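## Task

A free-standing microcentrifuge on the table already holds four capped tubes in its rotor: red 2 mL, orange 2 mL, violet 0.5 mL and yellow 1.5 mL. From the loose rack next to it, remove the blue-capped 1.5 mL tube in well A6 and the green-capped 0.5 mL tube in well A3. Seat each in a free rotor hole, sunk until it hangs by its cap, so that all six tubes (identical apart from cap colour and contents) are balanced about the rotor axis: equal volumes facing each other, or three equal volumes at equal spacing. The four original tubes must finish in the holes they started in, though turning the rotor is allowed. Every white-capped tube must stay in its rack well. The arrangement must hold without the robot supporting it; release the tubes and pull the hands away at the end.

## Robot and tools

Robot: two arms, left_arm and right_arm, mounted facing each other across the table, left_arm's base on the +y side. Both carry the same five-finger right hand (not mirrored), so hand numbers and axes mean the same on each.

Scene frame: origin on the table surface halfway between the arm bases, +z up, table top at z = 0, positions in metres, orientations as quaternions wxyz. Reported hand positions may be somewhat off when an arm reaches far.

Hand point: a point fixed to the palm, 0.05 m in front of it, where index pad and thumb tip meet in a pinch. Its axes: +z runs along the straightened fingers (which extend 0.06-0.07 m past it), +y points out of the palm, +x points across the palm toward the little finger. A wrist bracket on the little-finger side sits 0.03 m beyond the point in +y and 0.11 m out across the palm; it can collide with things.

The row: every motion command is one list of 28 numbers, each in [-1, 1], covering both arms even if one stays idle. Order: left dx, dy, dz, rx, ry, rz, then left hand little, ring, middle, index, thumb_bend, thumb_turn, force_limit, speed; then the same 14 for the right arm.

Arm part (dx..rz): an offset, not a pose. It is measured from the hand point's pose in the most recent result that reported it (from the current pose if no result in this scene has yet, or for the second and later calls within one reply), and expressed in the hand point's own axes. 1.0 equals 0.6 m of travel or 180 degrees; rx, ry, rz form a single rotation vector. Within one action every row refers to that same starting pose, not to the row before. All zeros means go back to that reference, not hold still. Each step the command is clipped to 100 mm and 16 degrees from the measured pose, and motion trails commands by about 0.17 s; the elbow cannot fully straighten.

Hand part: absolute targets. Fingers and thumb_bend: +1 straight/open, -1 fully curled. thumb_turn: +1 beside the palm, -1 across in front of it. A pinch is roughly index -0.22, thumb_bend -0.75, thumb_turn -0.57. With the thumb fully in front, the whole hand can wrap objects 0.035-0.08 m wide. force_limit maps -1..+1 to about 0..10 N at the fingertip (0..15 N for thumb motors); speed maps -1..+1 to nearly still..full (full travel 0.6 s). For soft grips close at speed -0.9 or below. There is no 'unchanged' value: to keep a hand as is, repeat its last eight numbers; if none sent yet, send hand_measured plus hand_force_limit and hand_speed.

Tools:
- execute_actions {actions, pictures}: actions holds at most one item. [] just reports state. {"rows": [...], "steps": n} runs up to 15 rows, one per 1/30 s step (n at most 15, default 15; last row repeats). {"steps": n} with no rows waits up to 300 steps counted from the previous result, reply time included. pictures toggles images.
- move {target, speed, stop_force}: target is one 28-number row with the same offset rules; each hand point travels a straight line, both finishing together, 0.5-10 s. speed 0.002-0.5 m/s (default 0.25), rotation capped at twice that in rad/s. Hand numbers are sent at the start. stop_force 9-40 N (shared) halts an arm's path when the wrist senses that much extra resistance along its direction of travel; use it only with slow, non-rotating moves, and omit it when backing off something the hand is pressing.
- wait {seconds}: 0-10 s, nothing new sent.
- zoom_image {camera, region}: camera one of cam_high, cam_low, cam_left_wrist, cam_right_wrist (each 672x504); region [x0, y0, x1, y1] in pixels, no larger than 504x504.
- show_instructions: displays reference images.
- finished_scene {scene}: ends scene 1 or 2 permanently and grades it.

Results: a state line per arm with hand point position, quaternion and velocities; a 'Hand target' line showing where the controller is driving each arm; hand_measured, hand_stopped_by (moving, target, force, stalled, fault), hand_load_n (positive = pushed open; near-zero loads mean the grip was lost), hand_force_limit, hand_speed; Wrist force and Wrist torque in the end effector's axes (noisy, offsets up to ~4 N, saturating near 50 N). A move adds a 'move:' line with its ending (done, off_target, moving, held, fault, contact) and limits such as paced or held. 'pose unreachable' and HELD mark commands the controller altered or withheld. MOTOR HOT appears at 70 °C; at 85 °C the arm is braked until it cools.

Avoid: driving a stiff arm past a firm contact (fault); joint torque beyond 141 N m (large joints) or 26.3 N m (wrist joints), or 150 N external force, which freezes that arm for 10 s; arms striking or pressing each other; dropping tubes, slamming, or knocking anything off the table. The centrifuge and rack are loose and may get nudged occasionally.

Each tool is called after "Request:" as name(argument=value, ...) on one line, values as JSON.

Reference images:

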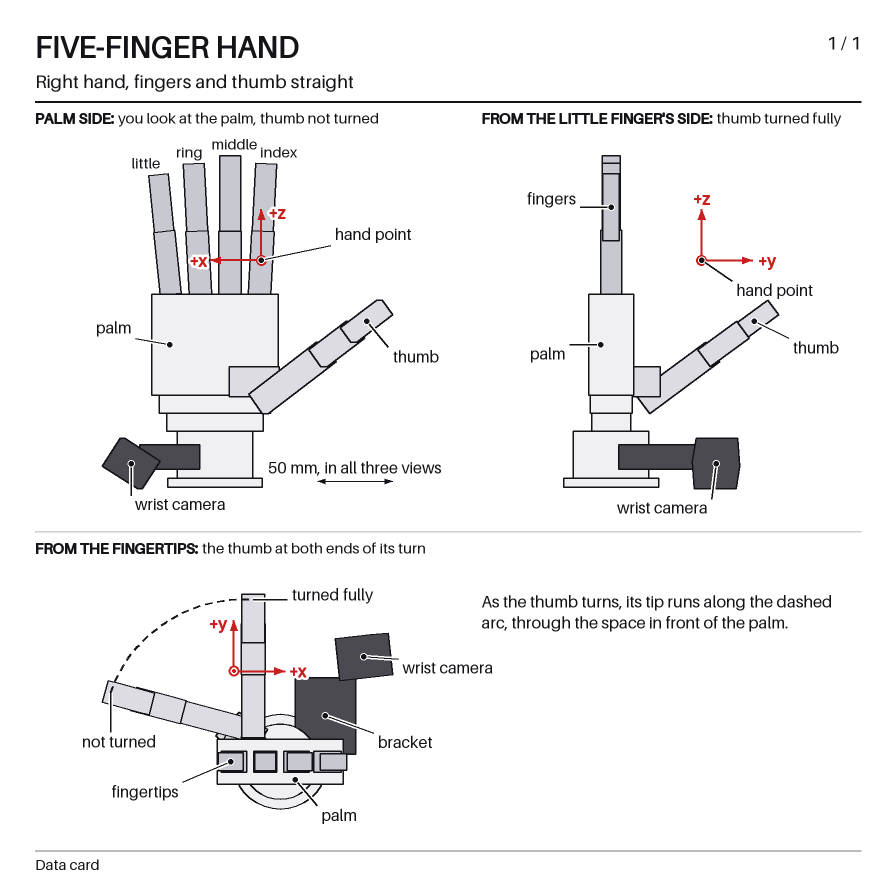

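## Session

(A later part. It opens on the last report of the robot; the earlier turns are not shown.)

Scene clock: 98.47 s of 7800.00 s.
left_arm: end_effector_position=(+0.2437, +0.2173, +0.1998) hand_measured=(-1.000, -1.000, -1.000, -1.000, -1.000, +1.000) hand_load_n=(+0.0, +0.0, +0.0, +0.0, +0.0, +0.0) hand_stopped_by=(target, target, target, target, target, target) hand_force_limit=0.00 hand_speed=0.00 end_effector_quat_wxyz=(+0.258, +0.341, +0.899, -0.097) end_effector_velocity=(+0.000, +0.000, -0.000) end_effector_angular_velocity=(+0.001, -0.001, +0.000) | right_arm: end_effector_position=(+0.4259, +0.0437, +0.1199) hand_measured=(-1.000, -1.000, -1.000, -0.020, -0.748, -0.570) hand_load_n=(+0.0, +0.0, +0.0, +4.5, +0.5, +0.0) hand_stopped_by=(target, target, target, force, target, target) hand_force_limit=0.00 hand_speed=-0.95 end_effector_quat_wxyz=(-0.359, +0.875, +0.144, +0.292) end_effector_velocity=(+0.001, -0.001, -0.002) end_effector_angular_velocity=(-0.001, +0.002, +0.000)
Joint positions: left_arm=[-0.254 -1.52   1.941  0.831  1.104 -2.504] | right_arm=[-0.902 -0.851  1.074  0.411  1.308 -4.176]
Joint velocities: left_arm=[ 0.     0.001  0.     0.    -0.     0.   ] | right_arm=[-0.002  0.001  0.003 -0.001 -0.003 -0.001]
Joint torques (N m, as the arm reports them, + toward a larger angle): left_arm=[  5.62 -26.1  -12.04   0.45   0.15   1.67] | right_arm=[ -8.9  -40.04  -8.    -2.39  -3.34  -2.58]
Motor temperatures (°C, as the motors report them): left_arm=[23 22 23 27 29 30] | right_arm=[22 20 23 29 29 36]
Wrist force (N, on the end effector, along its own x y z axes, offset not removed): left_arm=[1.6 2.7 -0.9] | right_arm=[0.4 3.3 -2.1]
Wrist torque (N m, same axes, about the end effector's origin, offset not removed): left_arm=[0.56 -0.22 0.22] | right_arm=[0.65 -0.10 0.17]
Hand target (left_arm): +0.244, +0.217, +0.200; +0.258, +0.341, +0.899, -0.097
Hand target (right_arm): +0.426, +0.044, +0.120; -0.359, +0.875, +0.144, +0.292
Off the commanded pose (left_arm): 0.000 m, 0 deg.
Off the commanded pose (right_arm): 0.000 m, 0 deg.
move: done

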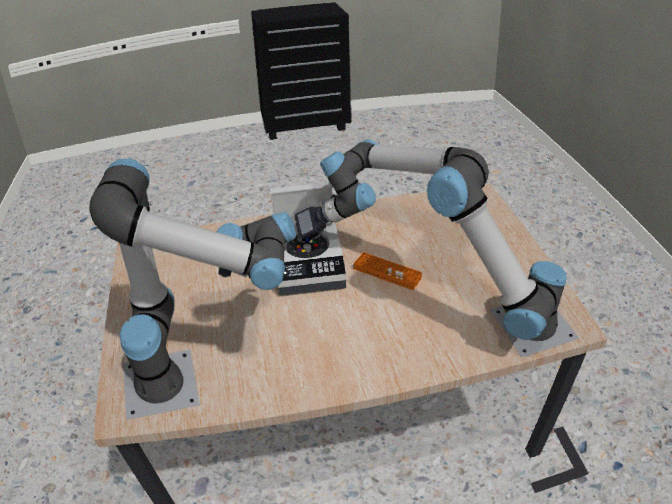

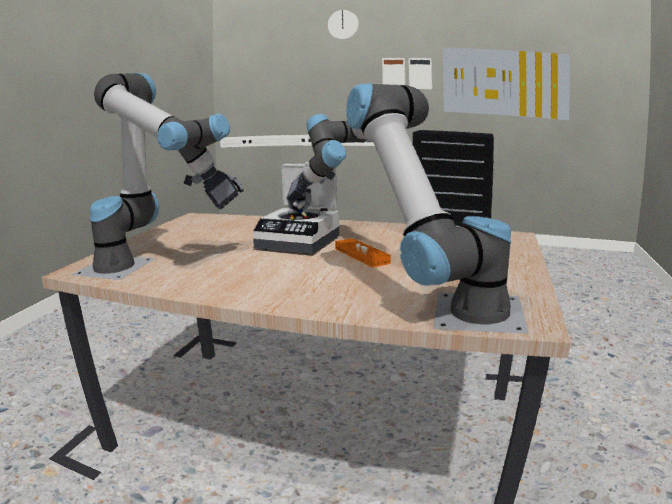

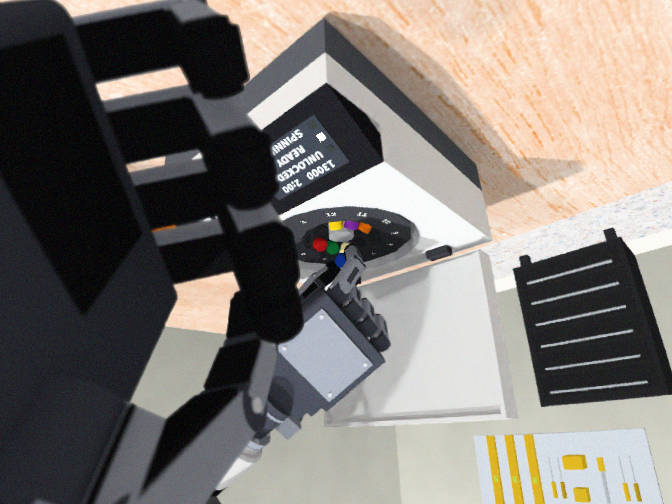

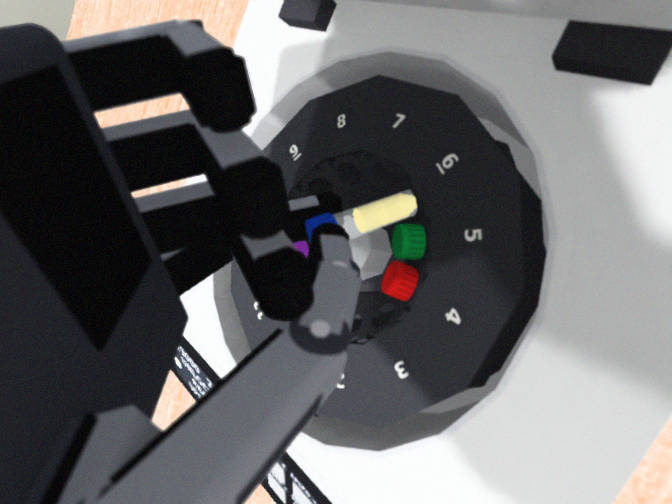

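Request:
move(target=[0,0,0,0,0,0,-1,-1,-1,-1,-1,1,0,0, 0,0.0165,0.006,0,0,0,-1,-1,-1,-0.3,-0.75,-0.57,0.0,-0.95], speed=0.012)

Request:
move(target=[0,0,0,0,0,0,-1,-1,-1,-1,-1,1,0,0, 0,0,-0.004,0,0,0,-1,-1,-1,0.1,-0.75,-0.57,0.0,-0.5], speed=0.004)

Request:
move(target=[0,0,-0.1,0,0,0,-1,-1,-1,-1,-1,1,0,0, 0.05,-0.1,-0.3,0,0,0,-1,-1,-1,0.1,-0.75,-0.57,0.0,-0.5], speed=0.2)

Scene clock: 100.37 s of 7800.00 s.
left_arm: end_effector_position=(+0.2437, +0.2173, +0.1998) hand_measured=(-1.000, -1.000, -1.000, -1.000, -1.000, +1.000) hand_load_n=(+0.0, +0.0, +0.0, +0.0, +0.0, +0.0) hand_stopped_by=(target, target, target, target, target, target) hand_force_limit=0.00 hand_speed=0.00 end_effector_quat_wxyz=(+0.258, +0.341, +0.899, -0.097) end_effector_velocity=(+0.000, -0.000, +0.000) end_effector_angular_velocity=(-0.001, +0.000, +0.001) | right_arm: end_effector_position=(+0.4318, +0.0394, +0.1126) hand_measured=(-1.000, -1.000, -1.000, -0.020, -0.748, -0.570) hand_load_n=(+0.0, +0.0, +0.0, +4.5, +0.5, +0.0) hand_stopped_by=(target, target, target, force, target, target) hand_force_limit=0.00 hand_speed=-0.95 end_effector_quat_wxyz=(-0.359, +0.875, +0.144, +0.292) end_effector_velocity=(+0.002, -0.001, -0.001) end_effector_angular_velocity=(+0.001, -0.001, -0.000)
Joint positions: left_arm=[-0.254 -1.52   1.941  0.831  1.104 -2.504] | right_arm=[-0.914 -0.846  1.085  0.397  1.298 -4.184]
Joint velocities: left_arm=[ 0.001  0.001 -0.001 -0.    -0.    -0.   ] | right_arm=[-0.003  0.001  0.    -0.003 -0.002 -0.001]
Joint torques (N m, as the arm reports them, + toward a larger angle): left_arm=[  5.61 -25.44 -12.15   0.49   0.22   1.53] | right_arm=[ -7.82 -39.17  -8.11  -2.12  -3.22  -2.21]
Motor temperatures (°C, as the motors report them): left_arm=[23 22 23 27 29 30] | right_arm=[22 20 23 29 29 36]
Wrist force (N, on the end effector, along its own x y z axes, offset not removed): left_arm=[-1.8 0.5 2.4] | right_arm=[2.0 1.3 0.2]
Wrist torque (N m, same axes, about the end effector's origin, offset not removed): left_arm=[0.08 0.23 -0.14] | right_arm=[0.29 -0.28 0.47]
Hand target (left_arm): +0.244, +0.217, +0.200; +0.258, +0.341, +0.899, -0.097
Hand target (right_arm): +0.432, +0.039, +0.112; -0.359, +0.875, +0.144, +0.292
Off the commanded pose (left_arm): 0.000 m, 0 deg.
Off the commanded pose (right_arm): 0.000 m, 0 deg.
move: done

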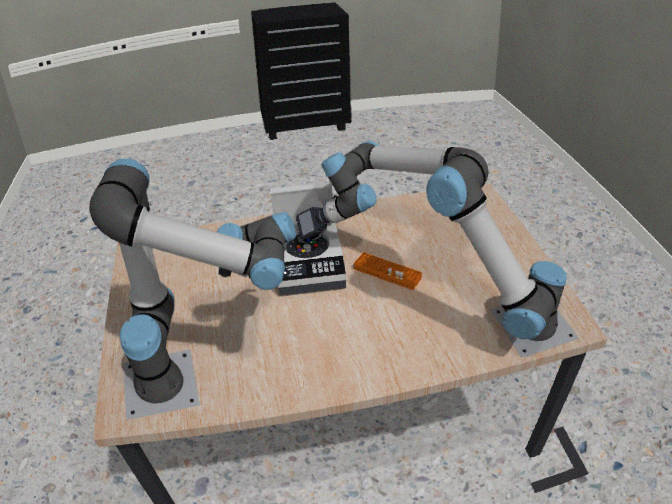

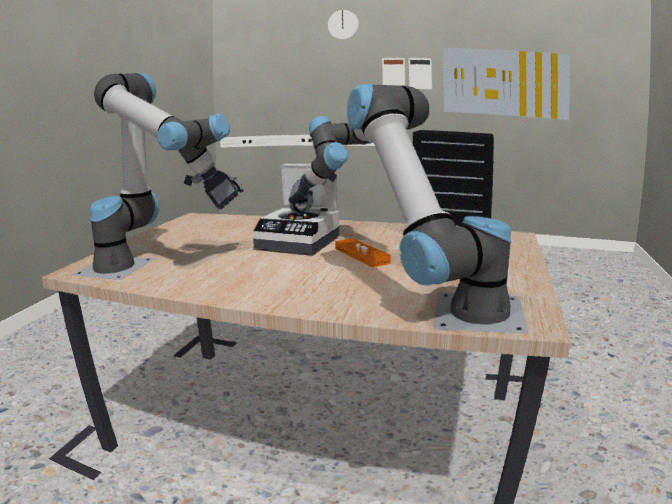

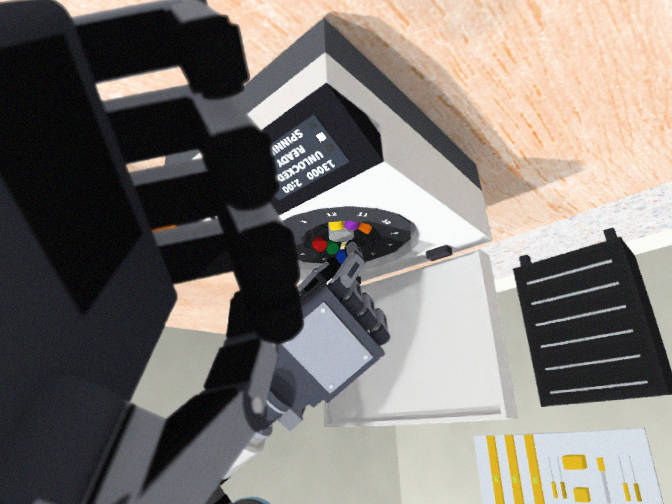

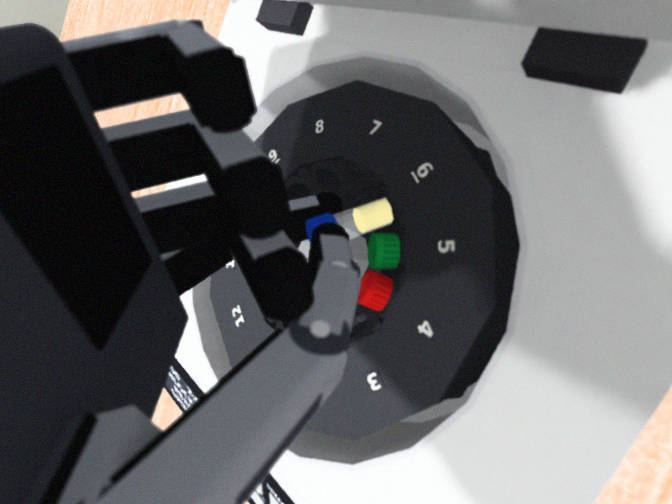

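Scene clock: 101.20 s of 7800.00 s.
left_arm: end_effector_position=(+0.2437, +0.2173, +0.1998) hand_measured=(-1.000, -1.000, -1.000, -1.000, -1.000, +1.000) hand_load_n=(+0.0, +0.0, +0.0, +0.0, +0.0, +0.0) hand_stopped_by=(target, target, target, target, target, target) hand_force_limit=0.00 hand_speed=0.00 end_effector_quat_wxyz=(+0.258, +0.341, +0.899, -0.097) end_effector_velocity=(-0.000, -0.000, +0.001) end_effector_angular_velocity=(-0.001, -0.000, -0.001) | right_arm: end_effector_position=(+0.4308, +0.0378, +0.1139) hand_measured=(-1.000, -1.000, -1.000, +0.100, -0.748, -0.570) hand_load_n=(+0.0, +0.0, +0.0, +0.0, +0.0, +0.0) hand_stopped_by=(target, target, target, target, target, target) hand_force_limit=0.00 hand_speed=-0.50 end_effector_quat_wxyz=(-0.359, +0.875, +0.144, +0.292) end_effector_velocity=(-0.000, -0.001, +0.000) end_effector_angular_velocity=(-0.000, +0.001, -0.000)
Joint positions: left_arm=[-0.254 -1.52   1.941  0.831  1.104 -2.504] | right_arm=[-0.915 -0.851  1.091  0.397  1.297 -4.184]
Joint velocities: left_arm=[-0.    -0.001 -0.001  0.    -0.     0.001] | right_arm=[-0.001 -0.002  0.002  0.    -0.001 -0.   ]
Joint torques (N m, as the arm reports them, + toward a larger angle): left_arm=[  4.15 -25.16 -12.59   0.45   0.2    1.53] | right_arm=[ -9.28 -52.35  -7.11  -1.78  -3.27  -2.26]
Motor temperatures (°C, as the motors report them): left_arm=[23 22 23 27 29 30] | right_arm=[22 20 23 29 29 36]
Wrist force (N, on the end effector, along its own x y z axes, offset not removed): left_arm=[-0.6 4.9 1.3] | right_arm=[2.0 4.2 -2.7]
Wrist torque (N m, same axes, about the end effector's origin, offset not removed): left_arm=[0.68 0.01 0.05] | right_arm=[0.80 -0.25 0.32]
Hand target (left_arm): +0.244, +0.217, +0.200; +0.258, +0.341, +0.899, -0.097
Hand target (right_arm): +0.431, +0.038, +0.114; -0.359, +0.875, +0.144, +0.292
Off the commanded pose (left_arm): 0.000 m, 0 deg.
Off the commanded pose (right_arm): 0.000 m, 0 deg.
move: done

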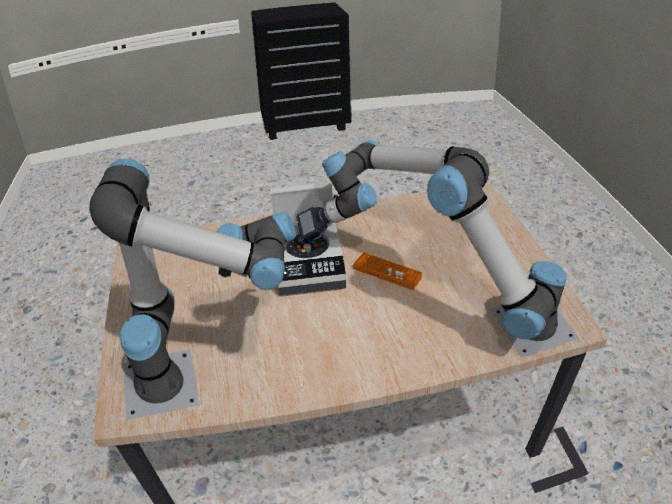

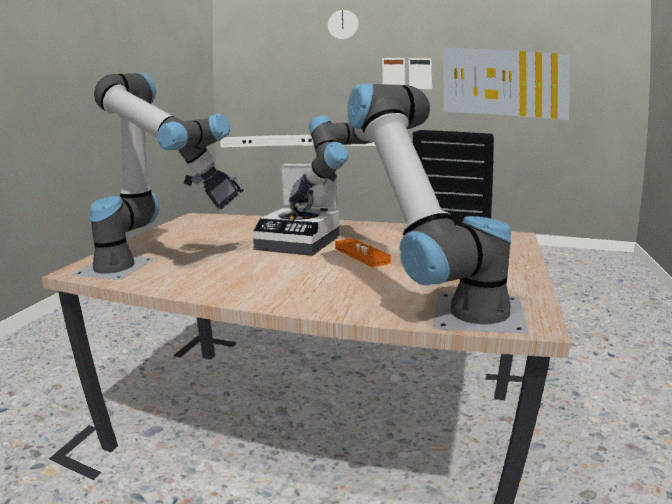

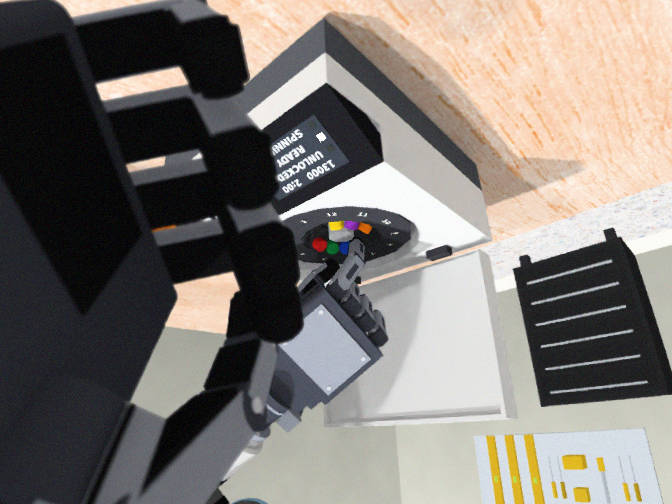

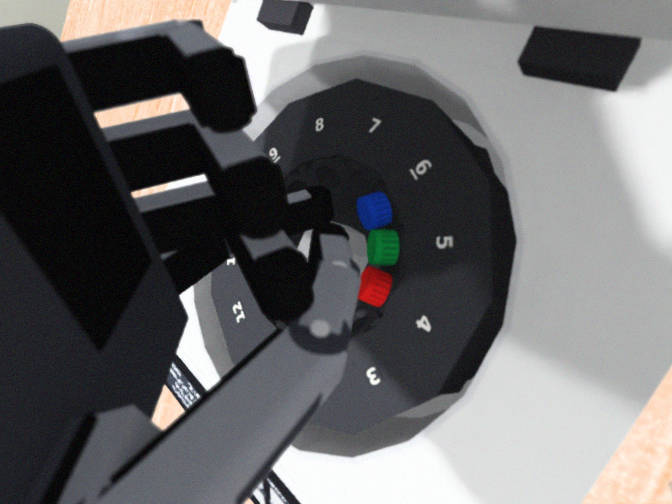

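Scene clock: 102.73 s of 7800.00 s.
left_arm: end_effector_position=(+0.2198, +0.2384, +0.2507) hand_measured=(-1.000, -1.000, -1.000, -1.000, -1.000, +1.000) hand_load_n=(+0.0, +0.0, +0.0, +0.0, +0.0, +0.0) hand_stopped_by=(target, target, target, target, target, target) hand_force_limit=0.00 hand_speed=0.00 end_effector_quat_wxyz=(+0.258, +0.341, +0.899, -0.097) end_effector_velocity=(-0.000, +0.000, +0.001) end_effector_angular_velocity=(-0.002, +0.001, +0.000) | right_arm: end_effector_position=(+0.3537, -0.0468, +0.2680) hand_measured=(-1.000, -1.000, -1.000, +0.100, -0.748, -0.570) hand_load_n=(+0.0, +0.0, +0.0, +0.0, +0.0, +0.0) hand_stopped_by=(target, target, target, target, target, target) hand_force_limit=0.00 hand_speed=-0.50 end_effector_quat_wxyz=(-0.359, +0.875, +0.144, +0.292) end_effector_velocity=(-0.001, -0.001, +0.001) end_effector_angular_velocity=(-0.001, +0.001, -0.000)
Joint positions: left_arm=[-0.357 -1.626  1.921  1.008  1.074 -2.616] | right_arm=[-0.942 -1.204  1.246  0.6    1.276 -4.201]
Joint velocities: left_arm=[-0.002 -0.003 -0.001  0.002 -0.    -0.002] | right_arm=[-0.001 -0.003  0.001  0.003 -0.    -0.   ]
Joint torques (N m, as the arm reports them, + toward a larger angle): left_arm=[-12.42 -22.91 -25.09   3.21  -2.54  -1.83] | right_arm=[ -9.69 -39.76  -8.79   2.1   -3.28  -2.5 ]
Motor temperatures (°C, as the motors report them): left_arm=[23 22 23 27 29 30] | right_arm=[22 20 23 29 29 36]
Wrist force (N, on the end effector, along its own x y z axes, offset not removed): left_arm=[0.6 3.7 3.3] | right_arm=[1.7 -1.8 -1.4]
Wrist torque (N m, same axes, about the end effector's origin, offset not removed): left_arm=[0.37 -0.24 -0.02] | right_arm=[-0.27 -0.34 0.31]
Hand target (left_arm): +0.220, +0.238, +0.251; +0.258, +0.341, +0.899, -0.097
Hand target (right_arm): +0.354, -0.047, +0.268; -0.359, +0.875, +0.144, +0.292
Off the commanded pose (left_arm): 0.000 m, 0 deg.
Off the commanded pose (right_arm): 0.000 m, 0 deg.
move: done

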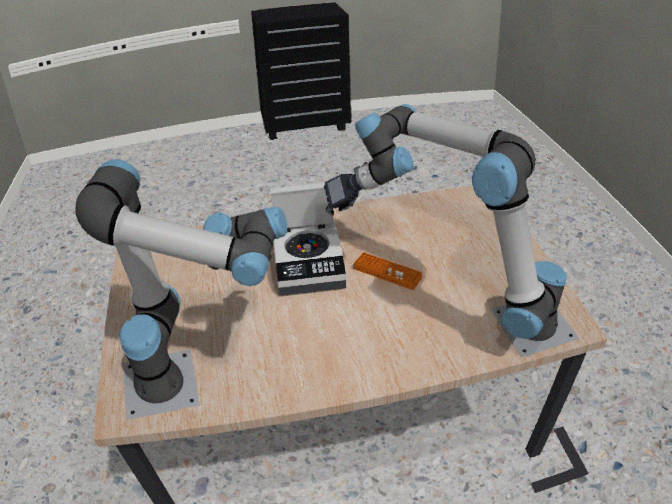

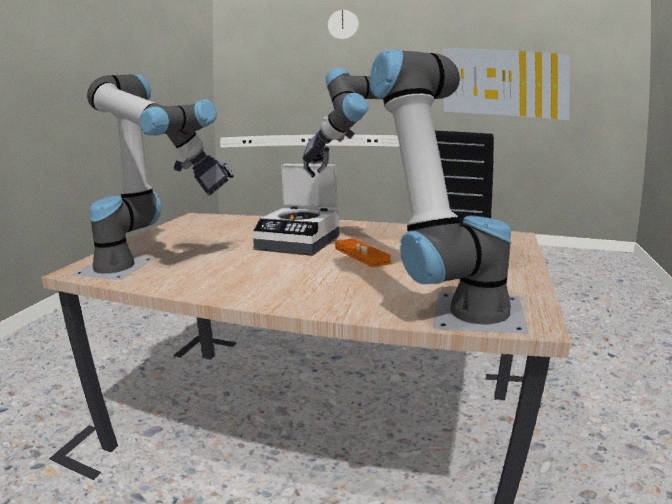

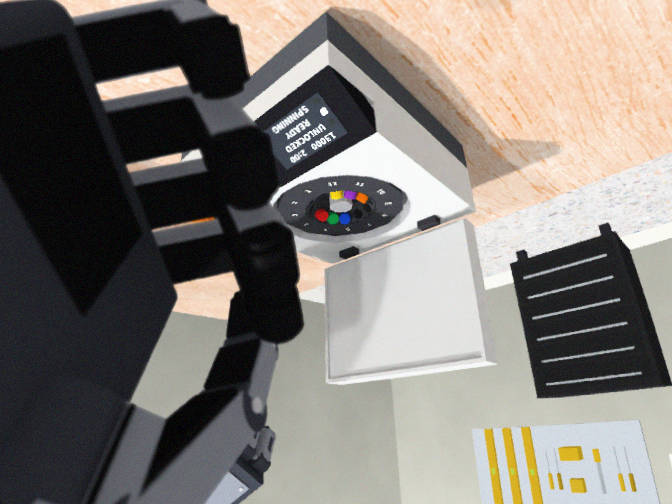

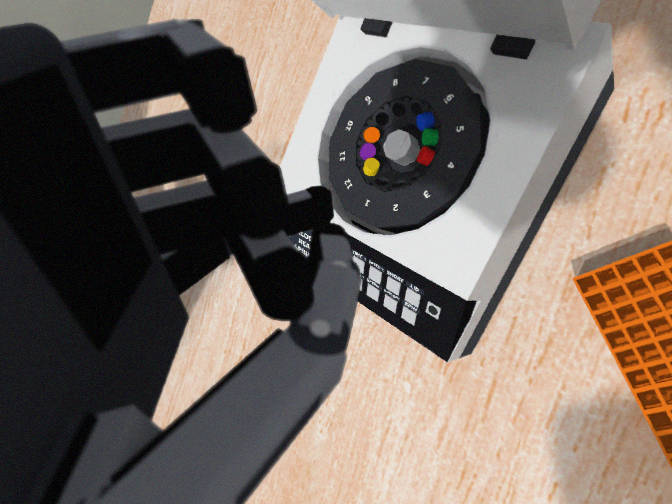

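Request:
finished_scene(scene=1)

The scene is finished: the task was done.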